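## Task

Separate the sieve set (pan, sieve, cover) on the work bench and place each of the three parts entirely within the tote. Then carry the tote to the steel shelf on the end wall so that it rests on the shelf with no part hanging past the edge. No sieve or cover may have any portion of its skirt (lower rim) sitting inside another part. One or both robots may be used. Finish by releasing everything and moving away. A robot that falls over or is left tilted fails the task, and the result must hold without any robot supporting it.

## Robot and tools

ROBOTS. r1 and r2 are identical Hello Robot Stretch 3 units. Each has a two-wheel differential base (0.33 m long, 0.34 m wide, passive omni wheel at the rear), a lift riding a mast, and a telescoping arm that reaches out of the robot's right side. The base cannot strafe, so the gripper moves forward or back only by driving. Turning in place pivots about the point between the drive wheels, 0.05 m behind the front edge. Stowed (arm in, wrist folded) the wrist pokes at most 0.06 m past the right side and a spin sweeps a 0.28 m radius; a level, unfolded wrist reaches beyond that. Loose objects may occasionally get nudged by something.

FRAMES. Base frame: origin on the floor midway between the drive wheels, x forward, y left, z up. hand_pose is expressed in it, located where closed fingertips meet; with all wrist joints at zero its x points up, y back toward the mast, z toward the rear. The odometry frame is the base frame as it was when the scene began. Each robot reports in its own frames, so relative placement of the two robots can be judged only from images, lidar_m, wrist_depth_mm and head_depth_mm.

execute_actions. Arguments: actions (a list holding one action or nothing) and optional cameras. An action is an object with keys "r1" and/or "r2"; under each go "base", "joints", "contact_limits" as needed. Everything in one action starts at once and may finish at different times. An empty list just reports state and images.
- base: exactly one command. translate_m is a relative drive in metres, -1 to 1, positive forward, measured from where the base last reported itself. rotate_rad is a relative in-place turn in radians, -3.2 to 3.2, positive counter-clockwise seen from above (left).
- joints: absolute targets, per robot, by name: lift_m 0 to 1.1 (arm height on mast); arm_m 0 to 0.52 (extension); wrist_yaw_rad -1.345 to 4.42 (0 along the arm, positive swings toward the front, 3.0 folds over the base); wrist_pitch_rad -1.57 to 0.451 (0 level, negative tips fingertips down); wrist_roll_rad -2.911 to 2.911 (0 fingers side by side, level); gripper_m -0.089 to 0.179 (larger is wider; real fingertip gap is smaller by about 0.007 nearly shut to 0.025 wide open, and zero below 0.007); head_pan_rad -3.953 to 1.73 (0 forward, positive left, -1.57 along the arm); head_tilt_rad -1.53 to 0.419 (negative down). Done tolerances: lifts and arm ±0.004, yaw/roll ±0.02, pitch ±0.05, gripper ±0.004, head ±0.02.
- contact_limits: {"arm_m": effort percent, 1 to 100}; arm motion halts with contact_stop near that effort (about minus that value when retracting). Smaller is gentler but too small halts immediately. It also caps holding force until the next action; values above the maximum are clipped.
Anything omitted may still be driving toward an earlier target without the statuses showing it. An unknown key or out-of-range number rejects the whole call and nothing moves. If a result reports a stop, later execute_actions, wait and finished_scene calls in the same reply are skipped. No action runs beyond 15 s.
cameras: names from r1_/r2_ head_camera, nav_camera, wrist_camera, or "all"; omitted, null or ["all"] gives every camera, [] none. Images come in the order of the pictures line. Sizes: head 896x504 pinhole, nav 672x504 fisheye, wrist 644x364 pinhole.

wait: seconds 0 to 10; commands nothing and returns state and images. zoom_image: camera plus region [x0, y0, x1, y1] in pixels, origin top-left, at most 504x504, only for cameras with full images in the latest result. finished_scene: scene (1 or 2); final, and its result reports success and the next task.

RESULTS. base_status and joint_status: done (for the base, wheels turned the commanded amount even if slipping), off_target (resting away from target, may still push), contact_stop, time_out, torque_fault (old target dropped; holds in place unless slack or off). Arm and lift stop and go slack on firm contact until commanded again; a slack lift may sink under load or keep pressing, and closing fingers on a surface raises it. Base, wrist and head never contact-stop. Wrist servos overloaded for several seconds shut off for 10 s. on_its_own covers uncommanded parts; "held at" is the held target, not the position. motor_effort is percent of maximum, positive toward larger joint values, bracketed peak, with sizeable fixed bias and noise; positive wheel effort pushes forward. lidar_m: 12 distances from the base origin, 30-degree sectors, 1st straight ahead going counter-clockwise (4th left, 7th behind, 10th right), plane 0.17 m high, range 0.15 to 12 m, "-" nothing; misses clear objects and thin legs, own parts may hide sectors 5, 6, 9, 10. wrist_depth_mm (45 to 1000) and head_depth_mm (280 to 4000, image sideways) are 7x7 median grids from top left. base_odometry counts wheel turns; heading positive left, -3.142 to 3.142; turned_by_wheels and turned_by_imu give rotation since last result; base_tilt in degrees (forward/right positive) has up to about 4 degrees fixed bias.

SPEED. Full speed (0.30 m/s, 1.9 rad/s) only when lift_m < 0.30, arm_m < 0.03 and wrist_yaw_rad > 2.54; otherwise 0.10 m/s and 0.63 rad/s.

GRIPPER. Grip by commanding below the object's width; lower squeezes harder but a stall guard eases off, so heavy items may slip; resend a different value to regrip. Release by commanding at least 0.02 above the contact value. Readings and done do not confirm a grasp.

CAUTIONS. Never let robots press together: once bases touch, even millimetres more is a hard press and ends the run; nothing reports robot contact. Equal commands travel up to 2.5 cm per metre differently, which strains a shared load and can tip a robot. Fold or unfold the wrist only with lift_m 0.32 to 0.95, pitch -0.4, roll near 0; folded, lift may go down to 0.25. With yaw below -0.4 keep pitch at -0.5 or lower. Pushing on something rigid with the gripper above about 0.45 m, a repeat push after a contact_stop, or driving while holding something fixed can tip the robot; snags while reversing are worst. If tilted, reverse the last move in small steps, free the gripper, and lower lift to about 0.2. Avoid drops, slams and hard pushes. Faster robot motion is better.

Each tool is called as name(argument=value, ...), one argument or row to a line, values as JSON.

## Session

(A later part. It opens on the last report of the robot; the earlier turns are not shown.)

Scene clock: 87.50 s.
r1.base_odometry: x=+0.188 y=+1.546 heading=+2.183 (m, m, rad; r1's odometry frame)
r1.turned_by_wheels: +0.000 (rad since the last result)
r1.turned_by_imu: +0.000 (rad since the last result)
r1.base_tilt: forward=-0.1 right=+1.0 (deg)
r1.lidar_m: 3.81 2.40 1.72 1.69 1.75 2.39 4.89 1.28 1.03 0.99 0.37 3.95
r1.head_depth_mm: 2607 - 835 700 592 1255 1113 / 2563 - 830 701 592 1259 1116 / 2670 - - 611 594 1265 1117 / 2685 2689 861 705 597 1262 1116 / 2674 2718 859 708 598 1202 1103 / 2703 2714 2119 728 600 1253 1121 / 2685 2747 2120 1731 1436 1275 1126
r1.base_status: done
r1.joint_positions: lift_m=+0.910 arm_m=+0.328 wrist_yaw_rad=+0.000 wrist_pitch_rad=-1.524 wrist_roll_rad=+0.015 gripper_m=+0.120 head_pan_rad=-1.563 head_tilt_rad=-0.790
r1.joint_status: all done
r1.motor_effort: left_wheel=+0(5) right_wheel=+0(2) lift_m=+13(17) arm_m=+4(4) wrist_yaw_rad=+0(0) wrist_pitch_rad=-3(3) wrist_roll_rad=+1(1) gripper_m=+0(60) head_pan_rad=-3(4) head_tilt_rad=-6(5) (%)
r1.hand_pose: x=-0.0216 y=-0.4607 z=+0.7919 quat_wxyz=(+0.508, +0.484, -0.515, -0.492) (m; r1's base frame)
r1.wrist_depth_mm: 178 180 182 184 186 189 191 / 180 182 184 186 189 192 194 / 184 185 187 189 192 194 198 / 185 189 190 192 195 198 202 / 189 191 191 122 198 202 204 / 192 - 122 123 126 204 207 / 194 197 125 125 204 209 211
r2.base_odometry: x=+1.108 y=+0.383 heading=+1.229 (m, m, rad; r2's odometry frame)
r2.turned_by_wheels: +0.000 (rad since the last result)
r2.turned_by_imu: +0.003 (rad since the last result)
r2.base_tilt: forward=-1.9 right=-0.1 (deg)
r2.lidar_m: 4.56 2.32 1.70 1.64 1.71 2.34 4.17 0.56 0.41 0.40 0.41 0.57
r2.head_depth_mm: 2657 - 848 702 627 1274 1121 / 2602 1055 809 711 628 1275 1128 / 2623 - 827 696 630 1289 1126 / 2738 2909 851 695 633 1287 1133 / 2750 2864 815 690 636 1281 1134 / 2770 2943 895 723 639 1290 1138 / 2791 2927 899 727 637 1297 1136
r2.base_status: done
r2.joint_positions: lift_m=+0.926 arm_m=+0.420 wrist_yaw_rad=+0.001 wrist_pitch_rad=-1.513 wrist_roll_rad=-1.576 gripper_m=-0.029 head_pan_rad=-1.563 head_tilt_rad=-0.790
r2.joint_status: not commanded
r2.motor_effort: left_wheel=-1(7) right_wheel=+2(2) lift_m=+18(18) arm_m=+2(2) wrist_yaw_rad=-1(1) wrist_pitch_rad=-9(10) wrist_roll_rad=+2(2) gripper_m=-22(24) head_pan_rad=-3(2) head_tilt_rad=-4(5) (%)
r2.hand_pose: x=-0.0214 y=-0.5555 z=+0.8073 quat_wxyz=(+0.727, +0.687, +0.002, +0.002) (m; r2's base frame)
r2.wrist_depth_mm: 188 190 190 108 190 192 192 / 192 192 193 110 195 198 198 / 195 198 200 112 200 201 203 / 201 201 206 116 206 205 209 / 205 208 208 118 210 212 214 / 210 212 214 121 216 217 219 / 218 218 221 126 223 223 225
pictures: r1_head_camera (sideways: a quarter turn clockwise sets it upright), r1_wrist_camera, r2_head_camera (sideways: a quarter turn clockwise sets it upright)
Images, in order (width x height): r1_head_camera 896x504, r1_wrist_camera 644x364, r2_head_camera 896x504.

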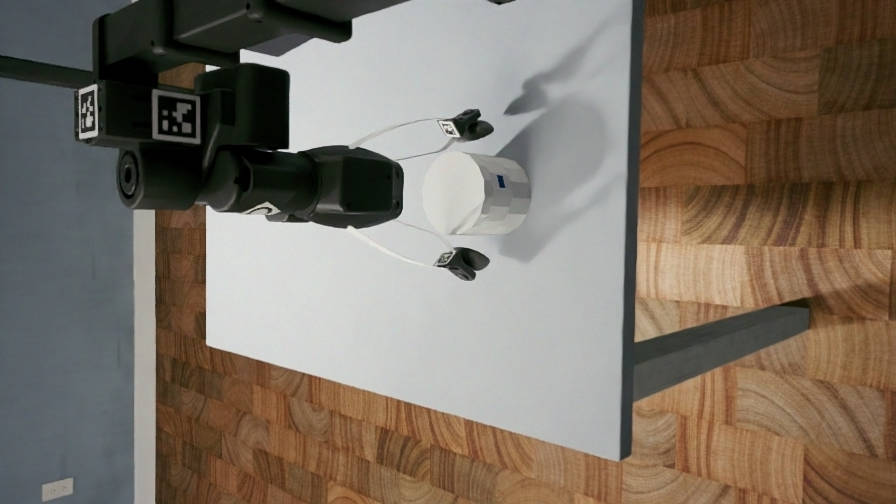

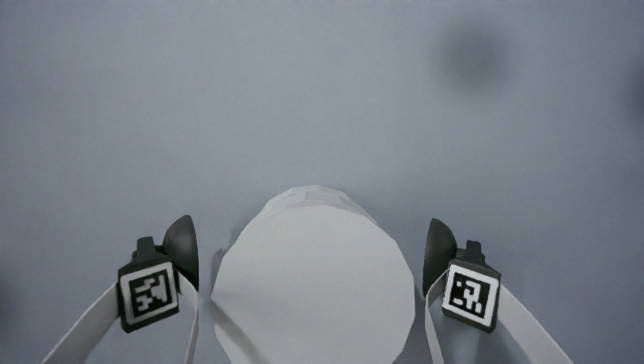

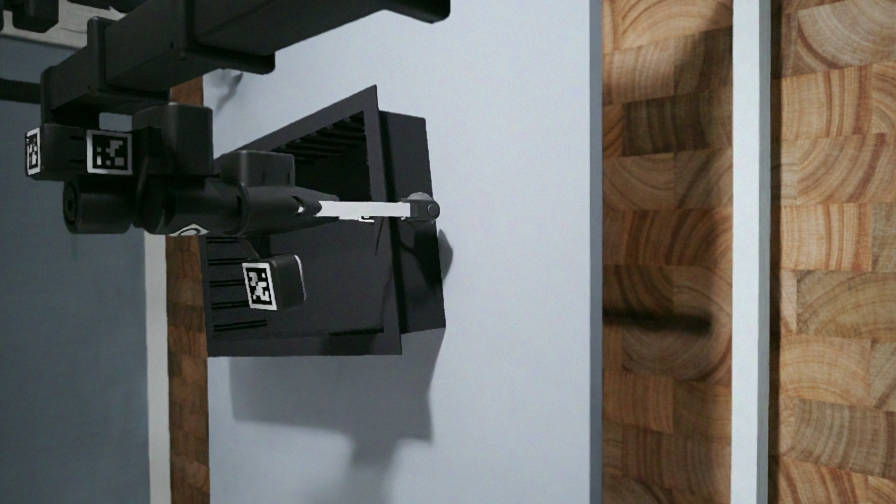

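execute_actions(
  actions=[
    {"r1":{"joints":{"lift_m":0.897,"arm_m":0.324,"gripper_m":0.03}},"r2":{"base":{"translate_m":0.04}}},
  ],
  cameras=[],
)

execute_actions(
  actions=[
    {"r1":{"joints":{"lift_m":0.94}}},
  ],
  cameras=["r1_wrist_camera","r1_head_camera","r2_head_camera"],
)

Scene clock: 93.30 s.
r1.base_odometry: x=+0.188 y=+1.546 heading=+2.183 (m, m, rad; r1's odometry frame)
r1.turned_by_wheels: +0.000 (rad since the last result)
r1.turned_by_imu: +0.000 (rad since the last result)
r1.base_tilt: forward=-0.1 right=+0.9 (deg)
r1.lidar_m: 3.80 2.39 1.72 1.69 1.75 2.39 4.87 1.28 1.03 0.99 0.37 3.94
r1.head_depth_mm: 2529 - 837 697 591 1261 1107 / 2578 - 817 703 593 1258 1114 / 2687 - - 605 592 1261 1115 / 2708 2658 863 705 595 1263 1119 / 2681 2710 867 706 598 1201 1103 / 2678 2718 2116 727 599 1248 1124 / 2690 2711 2118 1735 1448 1277 1129
r1.base_status: not commanded
r1.joint_positions: lift_m=+0.901 arm_m=+0.324 wrist_yaw_rad=+0.001 wrist_pitch_rad=-1.524 wrist_roll_rad=+0.015 gripper_m=+0.032 head_pan_rad=-1.563 head_tilt_rad=-0.790
r1.joint_status: lift_m contact_stop (moved -0.009 of -0.013); the others done
r1.on_its_own: lift_m is slack since a contact_stop, until your next command for it
r1.motor_effort: left_wheel=-1(1) right_wheel=+1(1) lift_m=+19(17) arm_m=-3(4) wrist_yaw_rad=-1(0) wrist_pitch_rad=-3(3) wrist_roll_rad=+1(1) gripper_m=-34(100) head_pan_rad=-3(3) head_tilt_rad=-6(6) (%)
r1.hand_pose: x=-0.0216 y=-0.4571 z=+0.7824 quat_wxyz=(+0.508, +0.485, -0.515, -0.492) (m; r1's base frame)
r1.wrist_depth_mm: 170 172 174 177 178 181 183 / 172 175 176 179 181 184 186 / 175 177 180 181 184 188 188 / 178 178 182 182 186 189 191 / 180 182 133 113 188 192 194 / 182 - 113 115 115 196 198 / 184 188 115 116 118 198 199
r2.base_odometry: x=+1.121 y=+0.420 heading=+1.229 (m, m, rad; r2's odometry frame)
r2.turned_by_wheels: +0.000 (rad since the last result)
r2.turned_by_imu: +0.000 (rad since the last result)
r2.base_tilt: forward=-1.9 right=-0.2 (deg)
r2.lidar_m: 4.51 2.32 1.70 1.64 1.70 2.34 4.21 0.56 0.41 0.40 0.41 0.57
r2.head_depth_mm: 2691 - 846 701 626 1274 1116 / 2604 1054 824 696 628 1273 1126 / 2637 - 846 695 631 1286 1128 / 2775 2934 854 697 633 1287 1128 / 2760 2861 814 704 637 1283 1137 / 2765 2860 895 724 638 1289 1127 / 2773 2921 900 725 640 1294 1148
r2.base_status: done
r2.joint_positions: lift_m=+0.926 arm_m=+0.420 wrist_yaw_rad=+0.001 wrist_pitch_rad=-1.513 wrist_roll_rad=-1.568 gripper_m=-0.029 head_pan_rad=-1.563 head_tilt_rad=-0.790
r2.joint_status: not commanded
r2.motor_effort: left_wheel=-3(3) right_wheel=+4(8) lift_m=+18(18) arm_m=+2(2) wrist_yaw_rad=+0(1) wrist_pitch_rad=-9(9) wrist_roll_rad=+0(2) gripper_m=-23(22) head_pan_rad=-3(2) head_tilt_rad=-4(4) (%)
r2.hand_pose: x=-0.0214 y=-0.5555 z=+0.8073 quat_wxyz=(+0.727, +0.687, -0.001, -0.001) (m; r2's base frame)
r2.wrist_depth_mm: 187 187 191 107 189 190 193 / 193 194 194 110 194 197 199 / 196 198 200 113 201 200 203 / 201 202 206 115 204 206 208 / 206 208 210 118 209 210 215 / 212 212 214 121 214 218 217 / 214 217 221 125 221 223 224
pictures: none
No camera images: the call's "cameras" was empty. Leave "cameras" out to get every camera's image.

not run: a stop came earlier in this reply.

execute_actions(
  actions=[
    {"r1":{"joints":{"lift_m":0.94}}},
  ],
  cameras=["r1_wrist_camera","r1_head_camera","r2_head_camera"],
)

Scene clock: 101.33 s.
r1.base_odometry: x=+0.188 y=+1.546 heading=+2.183 (m, m, rad; r1's odometry frame)
r1.turned_by_wheels: +0.000 (rad since the last result)
r1.turned_by_imu: +0.000 (rad since the last result)
r1.base_tilt: forward=-0.1 right=+0.9 (deg)
r1.lidar_m: 3.80 2.40 1.72 1.68 1.75 2.39 4.89 1.28 1.03 0.99 0.37 3.96
r1.head_depth_mm: 2491 1008 824 696 593 1255 1111 / - - 854 701 591 1253 1113 / 2569 - - 591 594 1268 1116 / 2661 2707 859 685 597 1266 1120 / 2686 2683 863 708 597 1203 1101 / 2709 2712 2107 727 599 1246 1121 / 2713 2706 2151 1736 1445 1270 1121
r1.base_status: not commanded
r1.joint_positions: lift_m=+0.940 arm_m=+0.324 wrist_yaw_rad=+0.001 wrist_pitch_rad=-1.526 wrist_roll_rad=+0.015 gripper_m=+0.064 head_pan_rad=-1.563 head_tilt_rad=-0.790
r1.joint_status: all done
r1.on_its_own: gripper_m is held at +0.063, not at your +0.030, by its stall guard, which is not easing now
r1.motor_effort: left_wheel=+0(0) right_wheel=+0(1) lift_m=+25(26) arm_m=-2(3) wrist_yaw_rad=+0(0) wrist_pitch_rad=-1(3) wrist_roll_rad=+1(1) gripper_m=-12(21) head_pan_rad=-2(4) head_tilt_rad=-6(6) (%)
r1.hand_pose: x=-0.0216 y=-0.4564 z=+0.8213 quat_wxyz=(+0.507, +0.485, -0.514, -0.493) (m; r1's base frame)
r1.wrist_depth_mm: 204 206 209 211 214 218 221 / 208 210 212 215 219 221 223 / 211 213 218 219 221 224 227 / 215 217 220 220 225 226 232 / 218 219 126 127 227 232 235 / 221 223 127 128 129 234 237 / 224 229 130 130 235 240 241
r2.base_odometry: x=+1.121 y=+0.420 heading=+1.229 (m, m, rad; r2's odometry frame)
r2.turned_by_wheels: +0.000 (rad since the last result)
r2.turned_by_imu: +0.002 (rad since the last result)
r2.base_tilt: forward=-2.0 right=-0.1 (deg)
r2.lidar_m: 4.50 2.32 1.70 1.64 1.70 2.34 4.21 0.56 0.41 0.40 0.41 0.56
r2.head_depth_mm: 2639 - 848 702 626 1279 1122 / 2606 1051 820 697 627 1291 1126 / 2624 - 851 700 632 1286 1127 / 2748 2935 853 701 634 1283 1135 / 2752 2876 817 702 634 1292 1134 / 2818 2918 898 722 637 1295 1136 / 2735 2933 898 727 638 1290 1131
r2.base_status: not commanded
r2.joint_positions: lift_m=+0.926 arm_m=+0.420 wrist_yaw_rad=+0.001 wrist_pitch_rad=-1.513 wrist_roll_rad=-1.568 gripper_m=-0.029 head_pan_rad=-1.563 head_tilt_rad=-0.790
r2.joint_status: not commanded
r2.motor_effort: left_wheel=-3(3) right_wheel=+3(4) lift_m=+17(18) arm_m=+2(2) wrist_yaw_rad=+0(1) wrist_pitch_rad=-9(9) wrist_roll_rad=+0(0) gripper_m=-23(23) head_pan_rad=-3(2) head_tilt_rad=-4(4) (%)
r2.hand_pose: x=-0.0214 y=-0.5555 z=+0.8073 quat_wxyz=(+0.727, +0.687, -0.001, -0.001) (m; r2's base frame)
r2.wrist_depth_mm: 188 187 191 107 191 192 193 / 192 193 195 110 195 197 199 / 198 199 199 113 199 202 201 / 200 202 205 115 206 206 208 / 206 207 208 117 210 211 212 / 213 212 215 120 215 216 219 / 218 220 221 125 221 225 224
pictures: r1_head_camera (sideways: a quarter turn clockwise sets it upright), r1_wrist_camera, r2_head_camera (sideways: a quarter turn clockwise sets it upright)
Images, in order (width x height): r1_head_camera 896x504, r1_wrist_camera 644x364, r2_head_camera 896x504.

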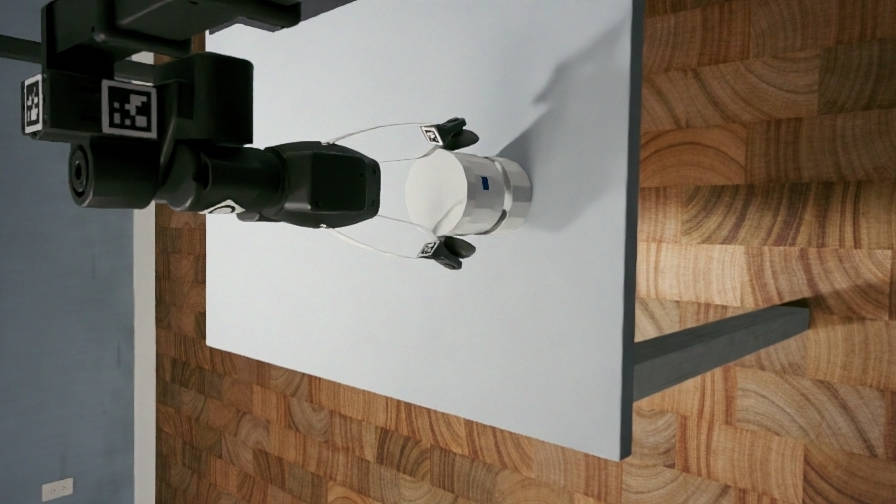

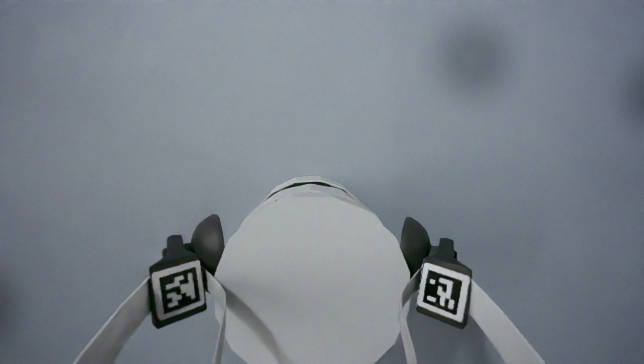

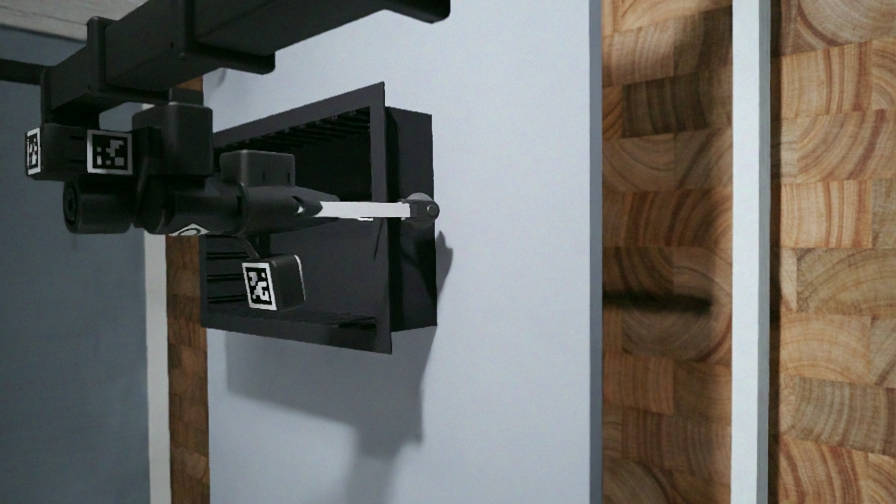

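execute_actions(
  actions=[
    {"r1":{"base":{"translate_m":-0.38},"joints":{"lift_m":1.02,"gripper_m":0.05,"arm_m":0.50}},"r2":{"joints":{"arm_m":0.51}}},
  ],
  cameras=["r1_wrist_camera","r1_head_camera"],
)

Scene clock: 113.93 s.
r1.base_odometry: x=+0.406 y=+1.235 heading=+2.183 (m, m, rad; r1's odometry frame)
r1.turned_by_wheels: +0.000 (rad since the last result)
r1.turned_by_imu: +0.000 (rad since the last result)
r1.base_tilt: forward=-0.2 right=+1.0 (deg)
r1.lidar_m: 4.17 2.35 1.75 1.69 1.75 2.39 4.51 0.92 1.02 0.99 1.02 0.62
r1.head_depth_mm: 2643 2666 851 628 591 1258 1115 / 2680 2686 779 678 593 1266 1117 / - 1018 778 698 594 1262 1117 / 641 1060 829 702 595 1264 1121 / 2685 2720 835 655 597 1266 1125 / 2723 2724 867 709 599 1267 1118 / 2719 2754 873 712 601 1275 1126
r1.base_status: done
r1.joint_positions: lift_m=+1.020 arm_m=+0.500 wrist_yaw_rad=+0.000 wrist_pitch_rad=-1.526 wrist_roll_rad=+0.015 gripper_m=+0.051 head_pan_rad=-1.563 head_tilt_rad=-0.790
r1.joint_status: all done
r1.motor_effort: left_wheel=+0(4) right_wheel=+0(3) lift_m=+25(25) arm_m=+4(3) wrist_yaw_rad=+0(0) wrist_pitch_rad=-2(2) wrist_roll_rad=+1(1) gripper_m=-17(71) head_pan_rad=-3(3) head_tilt_rad=-6(6) (%)
r1.hand_pose: x=-0.0216 y=-0.6320 z=+0.9013 quat_wxyz=(+0.507, +0.485, -0.514, -0.493) (m; r1's base frame)
r1.wrist_depth_mm: 275 223 238 249 258 215 300 / 281 234 284 289 292 222 306 / 285 229 292 296 296 225 308 / 291 225 295 298 300 233 313 / 294 220 126 126 285 240 319 / 300 214 127 128 129 320 325 / 304 233 130 130 310 294 331
r2.base_odometry: x=+1.121 y=+0.420 heading=+1.229 (m, m, rad; r2's odometry frame)
r2.turned_by_wheels: +0.000 (rad since the last result)
r2.turned_by_imu: +0.002 (rad since the last result)
r2.base_tilt: forward=-1.9 right=-0.1 (deg)
r2.lidar_m: 4.50 2.31 1.70 1.64 1.71 2.34 4.21 0.56 0.41 0.40 0.41 0.57
r2.head_depth_mm: 2678 - 852 712 628 1273 1128 / 2645 1101 820 715 631 1280 1125 / - 975 838 719 632 1286 1126 / 697 1457 885 719 632 1286 1128 / 2726 2863 812 723 633 1286 1131 / 2760 2865 893 724 637 1288 1132 / 2728 2902 897 727 638 1292 1133
r2.base_status: not commanded
r2.joint_positions: lift_m=+0.926 arm_m=+0.510 wrist_yaw_rad=+0.001 wrist_pitch_rad=-1.520 wrist_roll_rad=-1.568 gripper_m=-0.029 head_pan_rad=-1.563 head_tilt_rad=-0.790
r2.joint_status: all done
r2.motor_effort: left_wheel=-3(3) right_wheel=+3(4) lift_m=+18(18) arm_m=+3(3) wrist_yaw_rad=+0(1) wrist_pitch_rad=-6(9) wrist_roll_rad=-1(0) gripper_m=-22(23) head_pan_rad=-3(2) head_tilt_rad=-4(4) (%)
r2.hand_pose: x=-0.0214 y=-0.6437 z=+0.8073 quat_wxyz=(+0.725, +0.689, -0.001, -0.001) (m; r2's base frame)
r2.wrist_depth_mm: 188 189 191 107 190 191 192 / 192 193 193 109 194 196 198 / 198 200 199 112 199 200 202 / 201 203 205 115 205 206 206 / 206 209 211 118 210 209 212 / 210 214 214 121 214 216 219 / 218 219 222 125 222 222 225
pictures: r1_head_camera (sideways: a quarter turn clockwise sets it upright), r1_wrist_camera
Images, in order (width x height): r1_head_camera 896x504, r1_wrist_camera 644x364.

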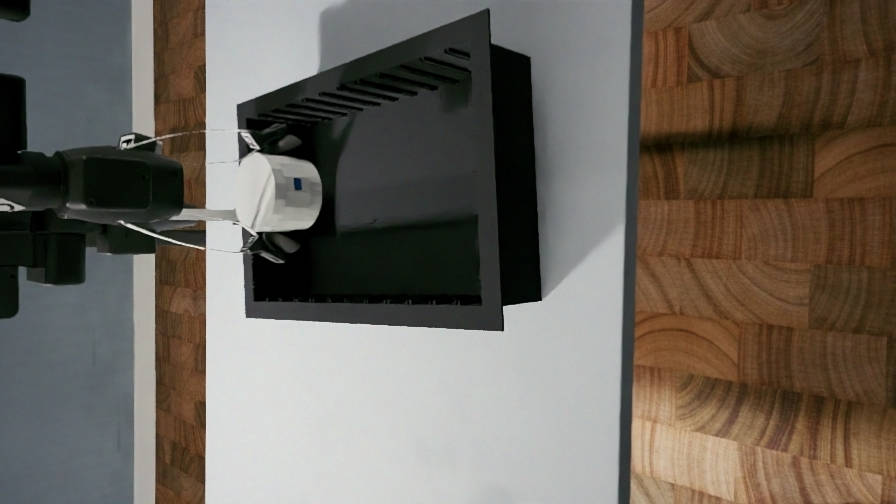

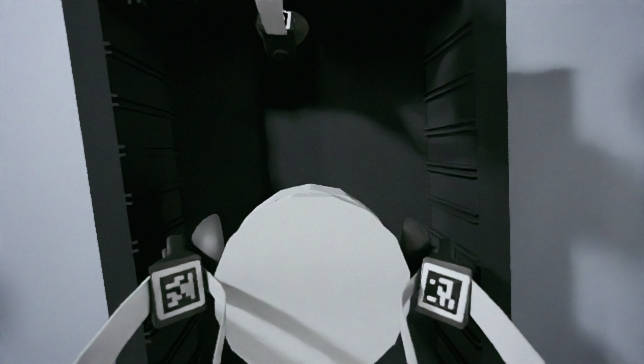

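execute_actions(
  actions=[
    {"r2":{"joints":{"gripper_m":0.06}}},
  ],
  cameras=[],
)

execute_actions(
  actions=[
    {"r2":{"joints":{"lift_m":1.0}}},
  ],
  cameras=[],
)

execute_actions(
  actions=[
    {"r2":{"joints":{"arm_m":0.36}},"r1":{"joints":{"lift_m":0.915,"arm_m":0.515}}},
  ],
  cameras=["r1_wrist_camera","r1_head_camera"],
)

Scene clock: 122.43 s.
r1.base_odometry: x=+0.406 y=+1.235 heading=+2.183 (m, m, rad; r1's odometry frame)
r1.turned_by_wheels: +0.000 (rad since the last result)
r1.turned_by_imu: +0.000 (rad since the last result)
r1.base_tilt: forward=-0.2 right=+0.9 (deg)
r1.lidar_m: 4.18 2.35 1.75 1.68 1.74 2.40 4.50 0.92 1.03 0.99 1.02 0.63
r1.head_depth_mm: 2659 2626 853 628 591 1250 1115 / 2660 2674 778 680 594 1256 1113 / - 1015 777 699 595 1260 1115 / 642 1059 828 700 594 1267 1116 / 2703 2727 836 657 597 1275 1123 / 2681 2726 867 710 598 1273 1125 / 2707 2736 869 712 601 1280 1127
r1.base_status: not commanded
r1.joint_positions: lift_m=+1.020 arm_m=+0.500 wrist_yaw_rad=+0.000 wrist_pitch_rad=-1.526 wrist_roll_rad=+0.015 gripper_m=+0.051 head_pan_rad=-1.563 head_tilt_rad=-0.790
r1.joint_status: not commanded
r1.motor_effort: left_wheel=+0(0) right_wheel=+0(1) lift_m=+25(25) arm_m=+4(4) wrist_yaw_rad=+0(0) wrist_pitch_rad=-2(1) wrist_roll_rad=+1(1) gripper_m=-17(18) head_pan_rad=-3(2) head_tilt_rad=-5(6) (%)
r1.hand_pose: x=-0.0216 y=-0.6320 z=+0.9013 quat_wxyz=(+0.507, +0.485, -0.514, -0.493) (m; r1's base frame)
r1.wrist_depth_mm: 277 225 236 252 258 295 298 / 282 235 289 289 294 221 305 / 287 231 293 294 295 226 309 / 290 226 296 298 302 231 314 / 296 220 126 126 282 240 320 / 301 215 127 128 129 318 327 / 304 234 130 130 307 289 331
r2.base_odometry: x=+1.121 y=+0.420 heading=+1.229 (m, m, rad; r2's odometry frame)
r2.turned_by_wheels: +0.000 (rad since the last result)
r2.turned_by_imu: +0.001 (rad since the last result)
r2.base_tilt: forward=-1.9 right=-0.1 (deg)
r2.lidar_m: 4.50 2.32 1.70 1.64 1.71 2.33 4.21 0.56 0.41 0.40 0.41 0.57
r2.head_depth_mm: 2681 - 853 711 629 1280 1120 / 2648 1098 813 716 629 1280 1131 / - 977 878 717 632 1279 1126 / 694 1454 880 719 635 1284 1134 / 2792 2898 822 720 635 1283 1131 / 2785 2938 893 724 638 1298 1137 / 2861 2940 901 725 639 1303 1137
r2.base_status: not commanded
r2.joint_positions: lift_m=+0.926 arm_m=+0.510 wrist_yaw_rad=+0.001 wrist_pitch_rad=-1.521 wrist_roll_rad=-1.568 gripper_m=+0.060 head_pan_rad=-1.563 head_tilt_rad=-0.790
r2.joint_status: all done
r2.motor_effort: left_wheel=-2(3) right_wheel=+2(4) lift_m=+18(18) arm_m=+2(3) wrist_yaw_rad=+0(0) wrist_pitch_rad=-5(7) wrist_roll_rad=+0(1) gripper_m=+1(87) head_pan_rad=-2(2) head_tilt_rad=-5(4) (%)
r2.hand_pose: x=-0.0214 y=-0.6434 z=+0.8073 quat_wxyz=(+0.724, +0.690, -0.001, -0.001) (m; r2's base frame)
r2.wrist_depth_mm: 189 190 191 107 190 191 191 / 193 194 195 110 194 196 196 / 197 198 200 112 200 200 200 / 203 204 205 116 204 204 206 / 206 207 208 119 209 210 213 / 212 213 - 122 - 215 218 / 217 220 222 125 221 223 224
pictures: none
No camera images: the call's "cameras" was empty. Leave "cameras" out to get every camera's image.

Scene clock: 123.93 s.
r1.base_odometry: x=+0.406 y=+1.235 heading=+2.183 (m, m, rad; r1's odometry frame)
r1.turned_by_wheels: +0.000 (rad since the last result)
r1.turned_by_imu: +0.000 (rad since the last result)
r1.base_tilt: forward=-0.2 right=+0.9 (deg)
r1.lidar_m: 4.17 2.35 1.75 1.68 1.75 2.39 4.51 0.92 1.03 0.99 1.02 0.63
r1.head_depth_mm: 2625 2654 846 628 590 1252 1110 / 2666 2677 778 680 592 1255 1117 / - 1013 780 698 592 1265 1113 / 1970 1463 830 702 595 1263 1121 / 2684 2686 837 656 598 1271 1123 / 2722 2719 866 708 599 1275 1125 / 2711 2714 870 711 601 1279 1125
r1.base_status: not commanded
r1.joint_positions: lift_m=+1.020 arm_m=+0.500 wrist_yaw_rad=+0.000 wrist_pitch_rad=-1.526 wrist_roll_rad=+0.015 gripper_m=+0.051 head_pan_rad=-1.563 head_tilt_rad=-0.790
r1.joint_status: not commanded
r1.motor_effort: left_wheel=+0(0) right_wheel=+1(1) lift_m=+25(25) arm_m=+4(4) wrist_yaw_rad=+0(0) wrist_pitch_rad=-1(2) wrist_roll_rad=+1(0) gripper_m=-18(18) head_pan_rad=-3(3) head_tilt_rad=-6(6) (%)
r1.hand_pose: x=-0.0216 y=-0.6320 z=+0.9013 quat_wxyz=(+0.507, +0.485, -0.514, -0.493) (m; r1's base frame)
r1.wrist_depth_mm: 277 224 236 262 257 296 300 / 280 236 287 291 292 224 303 / 283 230 291 295 298 227 309 / 292 228 295 297 302 232 314 / 297 219 126 126 282 239 317 / 302 215 127 128 129 320 324 / 304 235 129 130 304 291 330
r2.base_odometry: x=+1.121 y=+0.420 heading=+1.229 (m, m, rad; r2's odometry frame)
r2.turned_by_wheels: +0.000 (rad since the last result)
r2.turned_by_imu: +0.000 (rad since the last result)
r2.base_tilt: forward=-1.9 right=-0.1 (deg)
r2.lidar_m: 4.52 2.32 1.70 1.64 1.71 2.34 4.21 0.57 0.41 0.40 0.41 0.57
r2.head_depth_mm: - 2802 875 714 627 1272 1125 / 2811 2840 808 713 629 1274 1131 / - 986 789 719 631 1295 1123 / 668 799 880 719 634 1290 1129 / 2802 1041 824 723 636 1290 1133 / 2780 2926 892 724 635 1297 1139 / 2741 2908 898 726 638 1295 1138
r2.base_status: not commanded
r2.joint_positions: lift_m=+0.999 arm_m=+0.510 wrist_yaw_rad=+0.001 wrist_pitch_rad=-1.522 wrist_roll_rad=-1.568 gripper_m=+0.060 head_pan_rad=-1.563 head_tilt_rad=-0.790
r2.joint_status: all done
r2.motor_effort: left_wheel=-2(2) right_wheel=+2(1) lift_m=+61(64) arm_m=+2(2) wrist_yaw_rad=+0(1) wrist_pitch_rad=-4(4) wrist_roll_rad=+0(0) gripper_m=+0(1) head_pan_rad=-3(3) head_tilt_rad=-4(5) (%)
r2.hand_pose: x=-0.0214 y=-0.6432 z=+0.8808 quat_wxyz=(+0.724, +0.690, -0.001, -0.001) (m; r2's base frame)
r2.wrist_depth_mm: 258 258 260 180 228 252 263 / 263 266 267 260 268 268 270 / 271 270 272 270 275 276 274 / 279 278 284 279 281 281 281 / 286 285 285 231 286 288 287 / 291 294 - 294 - 297 296 / 300 301 302 288 275 268 258
pictures: none
No camera images: the call's "cameras" was empty. Leave "cameras" out to get every camera's image.

Scene clock: 126.30 s.
r1.base_odometry: x=+0.406 y=+1.235 heading=+2.183 (m, m, rad; r1's odometry frame)
r1.turned_by_wheels: +0.000 (rad since the last result)
r1.turned_by_imu: +0.000 (rad since the last result)
r1.base_tilt: forward=-0.1 right=+1.0 (deg)
r1.lidar_m: 4.17 2.36 1.75 1.68 1.75 2.40 4.49 0.92 1.03 0.99 1.03 0.63
r1.head_depth_mm: 2525 - 823 626 592 1251 1113 / - 1054 783 677 593 1260 1112 / - - 778 697 594 1264 1116 / 2644 1255 829 700 595 1266 1118 / 2685 2686 838 654 596 1264 1123 / 2668 2718 868 708 599 1266 1126 / 2701 2722 869 711 602 1275 1130
r1.base_status: not commanded
r1.joint_positions: lift_m=+0.915 arm_m=+0.515 wrist_yaw_rad=+0.000 wrist_pitch_rad=-1.526 wrist_roll_rad=+0.015 gripper_m=+0.051 head_pan_rad=-1.563 head_tilt_rad=-0.790
r1.joint_status: all done
r1.motor_effort: left_wheel=+0(1) right_wheel=+0(1) lift_m=+14(22) arm_m=+4(5) wrist_yaw_rad=-1(0) wrist_pitch_rad=-2(1) wrist_roll_rad=+1(1) gripper_m=-17(18) head_pan_rad=-3(3) head_tilt_rad=-6(5) (%)
r1.hand_pose: x=-0.0216 y=-0.6470 z=+0.7969 quat_wxyz=(+0.507, +0.485, -0.514, -0.493) (m; r1's base frame)
r1.wrist_depth_mm: 169 181 184 185 188 170 119 / 167 184 186 188 190 175 121 / 163 186 189 192 194 178 123 / 161 189 192 192 196 183 125 / 159 192 126 126 199 188 126 / 153 192 126 128 129 181 128 / 149 199 129 130 207 193 131
r2.base_odometry: x=+1.121 y=+0.420 heading=+1.229 (m, m, rad; r2's odometry frame)
r2.turned_by_wheels: +0.000 (rad since the last result)
r2.turned_by_imu: +0.000 (rad since the last result)
r2.base_tilt: forward=-1.9 right=-0.1 (deg)
r2.lidar_m: 4.51 2.32 1.69 1.64 1.70 2.34 4.19 0.56 0.41 0.40 0.41 0.57
r2.head_depth_mm: 2815 2796 873 712 629 1282 1119 / - 1962 811 713 632 1292 1123 / - - 789 702 631 1285 1126 / 641 1032 826 719 635 1291 1129 / 2751 3000 817 724 637 1295 1134 / 2756 2866 893 724 637 1305 1132 / 2752 2934 898 724 642 1301 1141
r2.base_status: not commanded
r2.joint_positions: lift_m=+0.999 arm_m=+0.360 wrist_yaw_rad=+0.001 wrist_pitch_rad=-1.523 wrist_roll_rad=-1.568 gripper_m=+0.060 head_pan_rad=-1.563 head_tilt_rad=-0.790
r2.joint_status: all done
r2.motor_effort: left_wheel=-2(2) right_wheel=+2(2) lift_m=+61(61) arm_m=-1(6) wrist_yaw_rad=+0(1) wrist_pitch_rad=-4(4) wrist_roll_rad=-1(0) gripper_m=+2(1) head_pan_rad=-2(3) head_tilt_rad=-4(4) (%)
r2.hand_pose: x=-0.0214 y=-0.4935 z=+0.8808 quat_wxyz=(+0.724, +0.690, +0.000, -0.001) (m; r2's base frame)
r2.wrist_depth_mm: - 979 262 262 263 263 196 / - - 266 270 273 271 188 / - - 272 276 278 277 191 / - - 281 284 285 284 230 / - - 290 290 290 290 238 / - - - 295 - 298 243 / - - 304 306 309 309 249
pictures: r1_head_camera (sideways: a quarter turn clockwise sets it upright), r1_wrist_camera
Images, in order (width x height): r1_head_camera 896x504, r1_wrist_camera 644x364.

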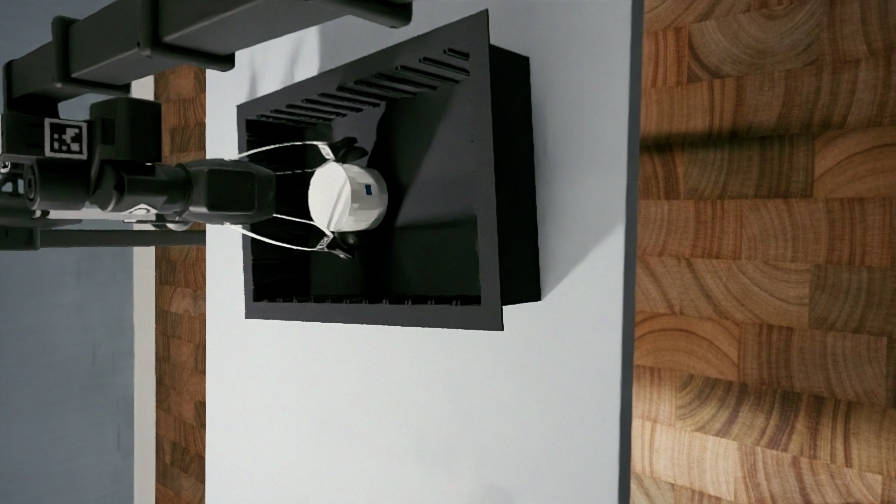

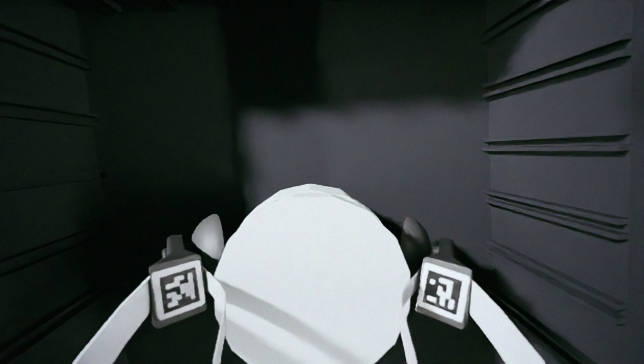

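Still ~15 mm gap.

execute_actions(
  actions=[
    {"r1":{"joints":{"lift_m":0.897}}},
  ],
  cameras=[],
)

execute_actions(
  actions=[
    {"r1":{"joints":{"gripper_m":0.105}}},
  ],
  cameras=["r1_wrist_camera"],
)

Scene clock: 131.17 s.
r1.base_odometry: x=+0.406 y=+1.235 heading=+2.183 (m, m, rad; r1's odometry frame)
r1.turned_by_wheels: +0.000 (rad since the last result)
r1.turned_by_imu: +0.000 (rad since the last result)
r1.base_tilt: forward=-0.1 right=+0.9 (deg)
r1.lidar_m: 4.18 2.35 1.74 1.68 1.75 2.38 4.50 0.92 1.03 0.99 1.03 0.63
r1.head_depth_mm: 2630 - 823 617 592 1260 1112 / - 1054 785 678 593 1258 1110 / 757 - 761 697 593 1263 1119 / 2635 1068 832 699 596 1265 1114 / 2692 2669 837 656 595 1269 1117 / 2704 2741 872 709 600 1278 1127 / 2705 2748 868 711 613 1275 1123
r1.base_status: not commanded
r1.joint_positions: lift_m=+0.900 arm_m=+0.515 wrist_yaw_rad=+0.000 wrist_pitch_rad=-1.529 wrist_roll_rad=+0.015 gripper_m=+0.051 head_pan_rad=-1.563 head_tilt_rad=-0.790
r1.joint_status: lift_m contact_stop (moved -0.015 of -0.018)
r1.on_its_own: lift_m is slack since a contact_stop, until your next command for it
r1.motor_effort: left_wheel=+0(1) right_wheel=+1(1) lift_m=+18(19) arm_m=+3(3) wrist_yaw_rad=-1(0) wrist_pitch_rad=+0(2) wrist_roll_rad=+1(1) gripper_m=-18(17) head_pan_rad=-2(3) head_tilt_rad=-6(5) (%)
r1.hand_pose: x=-0.0216 y=-0.6465 z=+0.7820 quat_wxyz=(+0.507, +0.486, -0.514, -0.493) (m; r1's base frame)
r1.wrist_depth_mm: 165 168 170 172 175 171 120 / 166 171 173 175 177 175 121 / 162 174 175 178 181 179 123 / 160 177 179 180 184 182 125 / 159 179 126 126 184 187 126 / 153 181 127 128 129 180 128 / 149 185 130 130 192 188 131
r2.base_odometry: x=+1.121 y=+0.420 heading=+1.229 (m, m, rad; r2's odometry frame)
r2.turned_by_wheels: +0.000 (rad since the last result)
r2.turned_by_imu: +0.001 (rad since the last result)
r2.base_tilt: forward=-1.9 right=-0.1 (deg)
r2.lidar_m: 4.51 2.32 1.70 1.64 1.71 2.34 4.20 0.56 0.41 0.40 0.41 0.57
r2.head_depth_mm: 2823 2780 872 714 627 1279 1123 / - 1986 809 714 630 1277 1123 / - - 786 697 632 1283 1124 / 638 1032 837 718 633 1290 1130 / 2618 2982 815 722 635 1285 1131 / 2731 2887 894 722 635 1287 1134 / 2772 2912 897 727 640 1298 1140
r2.base_status: not commanded
r2.joint_positions: lift_m=+0.999 arm_m=+0.360 wrist_yaw_rad=+0.001 wrist_pitch_rad=-1.523 wrist_roll_rad=-1.568 gripper_m=+0.060 head_pan_rad=-1.563 head_tilt_rad=-0.790
r2.joint_status: not commanded
r2.motor_effort: left_wheel=-2(1) right_wheel=+2(2) lift_m=+61(61) arm_m=-1(1) wrist_yaw_rad=-1(0) wrist_pitch_rad=-4(4) wrist_roll_rad=-1(0) gripper_m=+0(1) head_pan_rad=-2(3) head_tilt_rad=-4(5) (%)
r2.hand_pose: x=-0.0214 y=-0.4935 z=+0.8808 quat_wxyz=(+0.724, +0.690, +0.000, -0.001) (m; r2's base frame)
r2.wrist_depth_mm: 960 999 261 263 263 265 196 / - - 267 268 271 268 186 / - - 274 275 277 274 191 / - - 278 284 283 285 232 / - - 285 287 290 289 238 / - - - 298 - 295 242 / - - 309 306 307 304 249
pictures: none
No camera images: the call's "cameras" was empty. Leave "cameras" out to get every camera's image.

not run: a stop came earlier in this reply.

execute_actions(
  actions=[
    {"r1":{"joints":{"gripper_m":0.105,"lift_m":0.902}}},
  ],
  cameras=[],
)

execute_actions(
  actions=[
    {"r1":{"joints":{"lift_m":0.94}}},
  ],
  cameras=["r1_wrist_camera"],
)

Scene clock: 138.43 s.
r1.base_odometry: x=+0.406 y=+1.235 heading=+2.183 (m, m, rad; r1's odometry frame)
r1.turned_by_wheels: +0.000 (rad since the last result)
r1.turned_by_imu: +0.000 (rad since the last result)
r1.base_tilt: forward=-0.2 right=+1.0 (deg)
r1.lidar_m: 4.17 2.35 1.75 1.69 1.74 2.39 4.52 0.92 1.03 0.99 1.03 0.63
r1.head_depth_mm: 2583 - 824 617 590 1258 1114 / - 1050 780 677 593 1267 1111 / 759 - 764 699 595 1261 1115 / 2594 1060 833 699 596 1273 1118 / 2715 2697 836 657 596 1268 1121 / 2692 2748 866 707 598 1276 1124 / 2700 2743 871 710 602 1275 1128
r1.base_status: not commanded
r1.joint_positions: lift_m=+0.902 arm_m=+0.515 wrist_yaw_rad=+0.000 wrist_pitch_rad=-1.528 wrist_roll_rad=+0.015 gripper_m=+0.105 head_pan_rad=-1.563 head_tilt_rad=-0.790
r1.joint_status: all done
r1.motor_effort: left_wheel=+0(1) right_wheel=+1(1) lift_m=+24(25) arm_m=+3(3) wrist_yaw_rad=-1(0) wrist_pitch_rad=-1(1) wrist_roll_rad=+0(1) gripper_m=+0(76) head_pan_rad=-3(2) head_tilt_rad=-5(6) (%)
r1.hand_pose: x=-0.0216 y=-0.6467 z=+0.7834 quat_wxyz=(+0.507, +0.485, -0.514, -0.493) (m; r1's base frame)
r1.wrist_depth_mm: 166 168 171 173 175 170 119 / 166 171 173 175 178 174 121 / 162 173 176 178 180 180 123 / 159 177 178 181 183 183 124 / 159 179 126 126 186 186 127 / 154 180 126 128 129 179 128 / 149 186 130 130 192 193 131
r2.base_odometry: x=+1.121 y=+0.420 heading=+1.229 (m, m, rad; r2's odometry frame)
r2.turned_by_wheels: +0.000 (rad since the last result)
r2.turned_by_imu: +0.001 (rad since the last result)
r2.base_tilt: forward=-1.9 right=-0.1 (deg)
r2.lidar_m: 4.50 2.32 1.70 1.64 1.70 2.32 4.21 0.56 0.41 0.40 0.41 0.57
r2.head_depth_mm: 2870 2788 875 712 627 1274 1128 / - 1987 812 713 631 1280 1126 / - - 790 697 632 1292 1122 / 639 1028 836 722 634 1294 1128 / 2635 2984 817 721 637 1293 1141 / 2785 2882 894 721 638 1294 1142 / 2730 2906 899 729 639 1297 1140
r2.base_status: not commanded
r2.joint_positions: lift_m=+0.999 arm_m=+0.360 wrist_yaw_rad=+0.001 wrist_pitch_rad=-1.523 wrist_roll_rad=-1.568 gripper_m=+0.060 head_pan_rad=-1.563 head_tilt_rad=-0.790
r2.joint_status: not commanded
r2.motor_effort: left_wheel=-2(2) right_wheel=+2(2) lift_m=+61(61) arm_m=-1(1) wrist_yaw_rad=-1(1) wrist_pitch_rad=-4(4) wrist_roll_rad=+0(0) gripper_m=+0(1) head_pan_rad=-2(2) head_tilt_rad=-4(4) (%)
r2.hand_pose: x=-0.0214 y=-0.4935 z=+0.8808 quat_wxyz=(+0.724, +0.690, +0.000, -0.001) (m; r2's base frame)
r2.wrist_depth_mm: 989 - 260 262 264 265 196 / - - 269 266 268 268 188 / - - 275 274 275 274 191 / - - 283 282 283 279 231 / - - 284 290 291 288 237 / - - - 297 - 301 243 / - - 306 303 309 306 246
pictures: none
No camera images: the call's "cameras" was empty. Leave "cameras" out to get every camera's image.

Scene clock: 139.60 s.
r1.base_odometry: x=+0.406 y=+1.235 heading=+2.183 (m, m, rad; r1's odometry frame)
r1.turned_by_wheels: +0.000 (rad since the last result)
r1.turned_by_imu: +0.000 (rad since the last result)
r1.base_tilt: forward=-0.1 right=+0.8 (deg)
r1.lidar_m: 4.16 2.35 1.75 1.68 1.75 2.39 4.51 0.92 1.02 0.99 1.03 0.63
r1.head_depth_mm: - 1024 850 627 590 1252 1110 / - 2661 776 679 593 1257 1117 / - - 827 699 595 1259 1118 / 2647 1068 826 700 595 1264 1117 / 2670 2708 838 655 596 1263 1119 / 2720 2721 867 707 598 1270 1124 / 2715 2718 869 710 600 1278 1125
r1.base_status: not commanded
r1.joint_positions: lift_m=+0.940 arm_m=+0.515 wrist_yaw_rad=+0.000 wrist_pitch_rad=-1.528 wrist_roll_rad=+0.015 gripper_m=+0.105 head_pan_rad=-1.563 head_tilt_rad=-0.790
r1.joint_status: all done
r1.motor_effort: left_wheel=-1(0) right_wheel=+1(1) lift_m=+24(28) arm_m=+3(3) wrist_yaw_rad=+0(0) wrist_pitch_rad=-1(1) wrist_roll_rad=+1(1) gripper_m=+0(1) head_pan_rad=-3(3) head_tilt_rad=-7(6) (%)
r1.hand_pose: x=-0.0216 y=-0.6467 z=+0.8214 quat_wxyz=(+0.507, +0.485, -0.514, -0.493) (m; r1's base frame)
r1.wrist_depth_mm: 171 198 207 209 211 171 132 / 167 207 209 213 215 174 134 / 161 210 212 216 219 179 136 / 160 213 216 217 222 182 138 / 159 213 217 165 226 187 141 / 154 190 195 168 229 179 143 / 149 217 225 231 233 204 146
r2.base_odometry: x=+1.121 y=+0.420 heading=+1.229 (m, m, rad; r2's odometry frame)
r2.turned_by_wheels: +0.000 (rad since the last result)
r2.turned_by_imu: +0.000 (rad since the last result)
r2.base_tilt: forward=-1.9 right=-0.1 (deg)
r2.lidar_m: 4.51 2.31 1.70 1.64 1.71 2.34 4.21 0.57 0.41 0.40 0.41 0.57
r2.head_depth_mm: 2841 2811 877 715 628 1285 1119 / - 1975 814 714 629 1281 1124 / - - 789 697 632 1285 1131 / 633 1030 835 720 633 1281 1133 / 2738 2993 814 723 636 1287 1131 / 2791 2949 898 726 639 1297 1135 / 2728 2928 899 725 640 1294 1140
r2.base_status: not commanded
r2.joint_positions: lift_m=+0.999 arm_m=+0.360 wrist_yaw_rad=+0.001 wrist_pitch_rad=-1.523 wrist_roll_rad=-1.568 gripper_m=+0.060 head_pan_rad=-1.563 head_tilt_rad=-0.790
r2.joint_status: not commanded
r2.motor_effort: left_wheel=-2(2) right_wheel=+2(2) lift_m=+61(61) arm_m=-1(2) wrist_yaw_rad=-1(1) wrist_pitch_rad=-4(4) wrist_roll_rad=+0(1) gripper_m=+2(1) head_pan_rad=-3(3) head_tilt_rad=-4(4) (%)
r2.hand_pose: x=-0.0214 y=-0.4935 z=+0.8808 quat_wxyz=(+0.724, +0.690, +0.000, -0.001) (m; r2's base frame)
r2.wrist_depth_mm: 970 976 262 262 261 264 196 / - - 265 270 268 269 187 / - - 274 274 277 272 191 / - - 281 283 282 285 230 / - - 285 285 289 289 236 / - - - 296 - 298 245 / - - 307 308 310 307 247
pictures: r1_wrist_camera
Images, in order (width x height): r1_wrist_camera 644x364.

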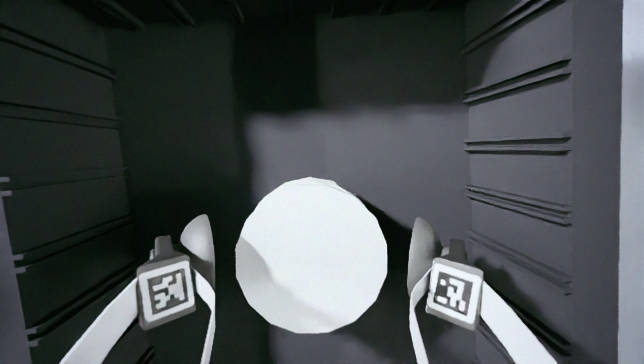

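execute_actions(
  actions=[
    {"r1":{"joints":{"gripper_m":0.05,"lift_m":0.933}}},
  ],
  cameras=[],
)

execute_actions(
  actions=[
    {"r1":{"joints":{"lift_m":0.965}}},
  ],
  cameras=["r1_wrist_camera","r1_head_camera"],
)

Scene clock: 146.83 s.
r1.base_odometry: x=+0.406 y=+1.235 heading=+2.183 (m, m, rad; r1's odometry frame)
r1.turned_by_wheels: +0.000 (rad since the last result)
r1.turned_by_imu: +0.000 (rad since the last result)
r1.base_tilt: forward=-0.2 right=+1.0 (deg)
r1.lidar_m: 4.16 2.35 1.75 1.68 1.74 2.39 4.50 0.92 1.02 0.99 1.02 0.63
r1.head_depth_mm: - 1006 850 628 591 1257 1115 / - 2663 782 681 593 1259 1115 / - - 828 699 593 1264 1118 / 2622 1439 831 701 596 1265 1115 / 2699 2720 837 655 597 1266 1117 / 2706 2708 871 707 598 1267 1127 / 2687 2722 870 711 601 1269 1122
r1.base_status: not commanded
r1.joint_positions: lift_m=+0.933 arm_m=+0.515 wrist_yaw_rad=+0.000 wrist_pitch_rad=-1.528 wrist_roll_rad=+0.015 gripper_m=+0.051 head_pan_rad=-1.563 head_tilt_rad=-0.790
r1.joint_status: all done
r1.motor_effort: left_wheel=-1(1) right_wheel=+1(1) lift_m=+13(21) arm_m=+3(3) wrist_yaw_rad=+0(1) wrist_pitch_rad=-1(1) wrist_roll_rad=+0(1) gripper_m=-13(87) head_pan_rad=-3(2) head_tilt_rad=-6(5) (%)
r1.hand_pose: x=-0.0216 y=-0.6467 z=+0.8150 quat_wxyz=(+0.507, +0.485, -0.514, -0.493) (m; r1's base frame)
r1.wrist_depth_mm: 170 197 201 203 206 171 126 / 167 201 204 206 209 174 128 / 162 203 207 211 212 178 130 / 159 208 208 211 214 183 132 / 158 209 158 158 217 188 134 / 153 201 160 161 - 191 137 / 151 217 221 222 227 179 139
r2.base_odometry: x=+1.121 y=+0.420 heading=+1.229 (m, m, rad; r2's odometry frame)
r2.turned_by_wheels: +0.000 (rad since the last result)
r2.turned_by_imu: +0.001 (rad since the last result)
r2.base_tilt: forward=-2.0 right=-0.1 (deg)
r2.lidar_m: 4.50 2.32 1.70 1.64 1.70 2.34 4.22 0.57 0.41 0.40 0.41 0.57
r2.head_depth_mm: 2872 2850 878 711 627 1284 1120 / - 1969 809 711 629 1278 1124 / - - 787 697 631 1291 1131 / 636 1029 833 720 632 1283 1125 / 2706 3010 815 722 636 1290 1131 / 2781 2862 897 722 637 1294 1130 / 2754 2895 895 726 638 1297 1135
r2.base_status: not commanded
r2.joint_positions: lift_m=+0.999 arm_m=+0.360 wrist_yaw_rad=+0.001 wrist_pitch_rad=-1.523 wrist_roll_rad=-1.568 gripper_m=+0.060 head_pan_rad=-1.563 head_tilt_rad=-0.790
r2.joint_status: not commanded
r2.motor_effort: left_wheel=-2(2) right_wheel=+2(1) lift_m=+61(61) arm_m=-2(1) wrist_yaw_rad=-1(0) wrist_pitch_rad=-4(4) wrist_roll_rad=-1(0) gripper_m=+1(1) head_pan_rad=-3(2) head_tilt_rad=-4(4) (%)
r2.hand_pose: x=-0.0214 y=-0.4935 z=+0.8808 quat_wxyz=(+0.724, +0.690, +0.000, -0.001) (m; r2's base frame)
r2.wrist_depth_mm: 977 - 261 262 263 262 197 / - - 266 269 272 268 189 / - - 276 276 276 278 192 / - - 280 282 285 282 233 / - - 288 290 286 291 238 / - - - 296 - 297 243 / - - 306 302 307 307 249
pictures: none
No camera images: the call's "cameras" was empty. Leave "cameras" out to get every camera's image.

Scene clock: 147.90 s.
r1.base_odometry: x=+0.406 y=+1.235 heading=+2.183 (m, m, rad; r1's odometry frame)
r1.turned_by_wheels: +0.000 (rad since the last result)
r1.turned_by_imu: +0.000 (rad since the last result)
r1.base_tilt: forward=-0.1 right=+1.0 (deg)
r1.lidar_m: 4.17 2.35 1.75 1.69 1.75 2.39 4.50 0.92 1.02 0.99 1.03 0.62
r1.head_depth_mm: - 1045 851 627 591 1252 1112 / 2767 2666 785 679 592 1267 1110 / - 1019 775 698 595 1264 1116 / 2616 1245 830 700 595 1265 1118 / 2669 2719 840 655 597 1269 1123 / 2734 2693 866 710 600 1266 1121 / 2688 2709 869 712 601 1274 1125
r1.base_status: not commanded
r1.joint_positions: lift_m=+0.965 arm_m=+0.515 wrist_yaw_rad=+0.000 wrist_pitch_rad=-1.528 wrist_roll_rad=+0.015 gripper_m=+0.051 head_pan_rad=-1.563 head_tilt_rad=-0.790
r1.joint_status: all done
r1.motor_effort: left_wheel=+0(1) right_wheel=+0(1) lift_m=+24(25) arm_m=+3(4) wrist_yaw_rad=+0(0) wrist_pitch_rad=-1(1) wrist_roll_rad=+1(1) gripper_m=-12(13) head_pan_rad=-3(4) head_tilt_rad=-5(5) (%)
r1.hand_pose: x=-0.0216 y=-0.6468 z=+0.8464 quat_wxyz=(+0.507, +0.485, -0.514, -0.493) (m; r1's base frame)
r1.wrist_depth_mm: 170 198 217 229 234 171 243 / 167 230 233 237 238 174 246 / 162 233 238 240 243 180 253 / 159 229 241 242 247 183 258 / 159 220 158 159 249 187 261 / 158 202 160 161 - 191 265 / 160 222 253 257 261 180 270
r2.base_odometry: x=+1.121 y=+0.420 heading=+1.229 (m, m, rad; r2's odometry frame)
r2.turned_by_wheels: +0.000 (rad since the last result)
r2.turned_by_imu: +0.000 (rad since the last result)
r2.base_tilt: forward=-1.8 right=-0.1 (deg)
r2.lidar_m: 4.49 2.32 1.70 1.64 1.70 2.34 4.21 0.56 0.41 0.40 0.41 0.57
r2.head_depth_mm: 2894 2813 875 713 628 1274 1120 / - 1963 808 713 630 1282 1123 / - - 789 698 633 1288 1131 / 657 850 817 719 633 1283 1132 / 2753 3009 820 722 635 1295 1129 / 2783 2839 896 729 636 1291 1137 / 2803 2904 900 725 640 1302 1135
r2.base_status: not commanded
r2.joint_positions: lift_m=+0.999 arm_m=+0.360 wrist_yaw_rad=+0.001 wrist_pitch_rad=-1.523 wrist_roll_rad=-1.568 gripper_m=+0.060 head_pan_rad=-1.563 head_tilt_rad=-0.790
r2.joint_status: not commanded
r2.motor_effort: left_wheel=-2(2) right_wheel=+2(2) lift_m=+61(61) arm_m=-2(1) wrist_yaw_rad=+0(0) wrist_pitch_rad=-3(4) wrist_roll_rad=+0(0) gripper_m=+1(1) head_pan_rad=-3(2) head_tilt_rad=-4(4) (%)
r2.hand_pose: x=-0.0214 y=-0.4935 z=+0.8808 quat_wxyz=(+0.724, +0.690, +0.000, -0.001) (m; r2's base frame)
r2.wrist_depth_mm: 974 994 260 263 265 265 195 / - - 268 268 272 268 187 / - - 274 274 277 275 190 / - - 281 282 283 283 230 / - - 286 286 289 287 237 / - - - 295 - 298 241 / - - 302 308 309 307 248
pictures: r1_head_camera (sideways: a quarter turn clockwise sets it upright), r1_wrist_camera
Images, in order (width x height): r1_head_camera 896x504, r1_wrist_camera 644x364.

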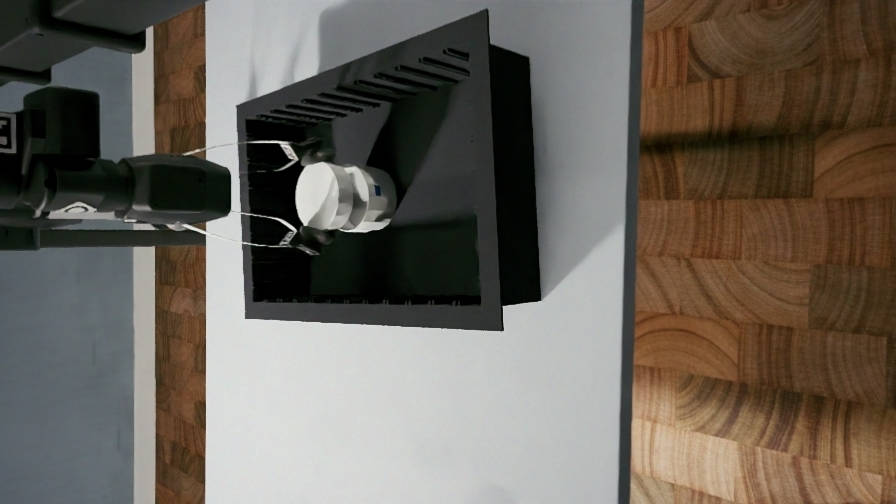

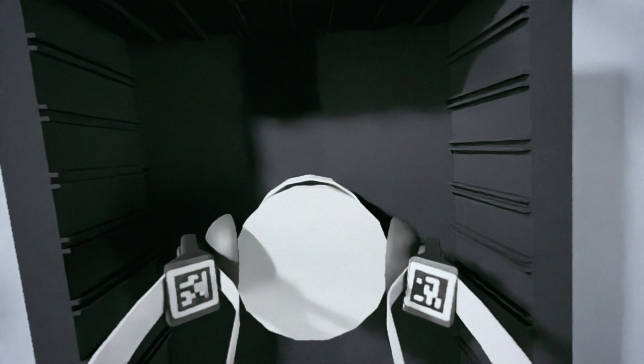

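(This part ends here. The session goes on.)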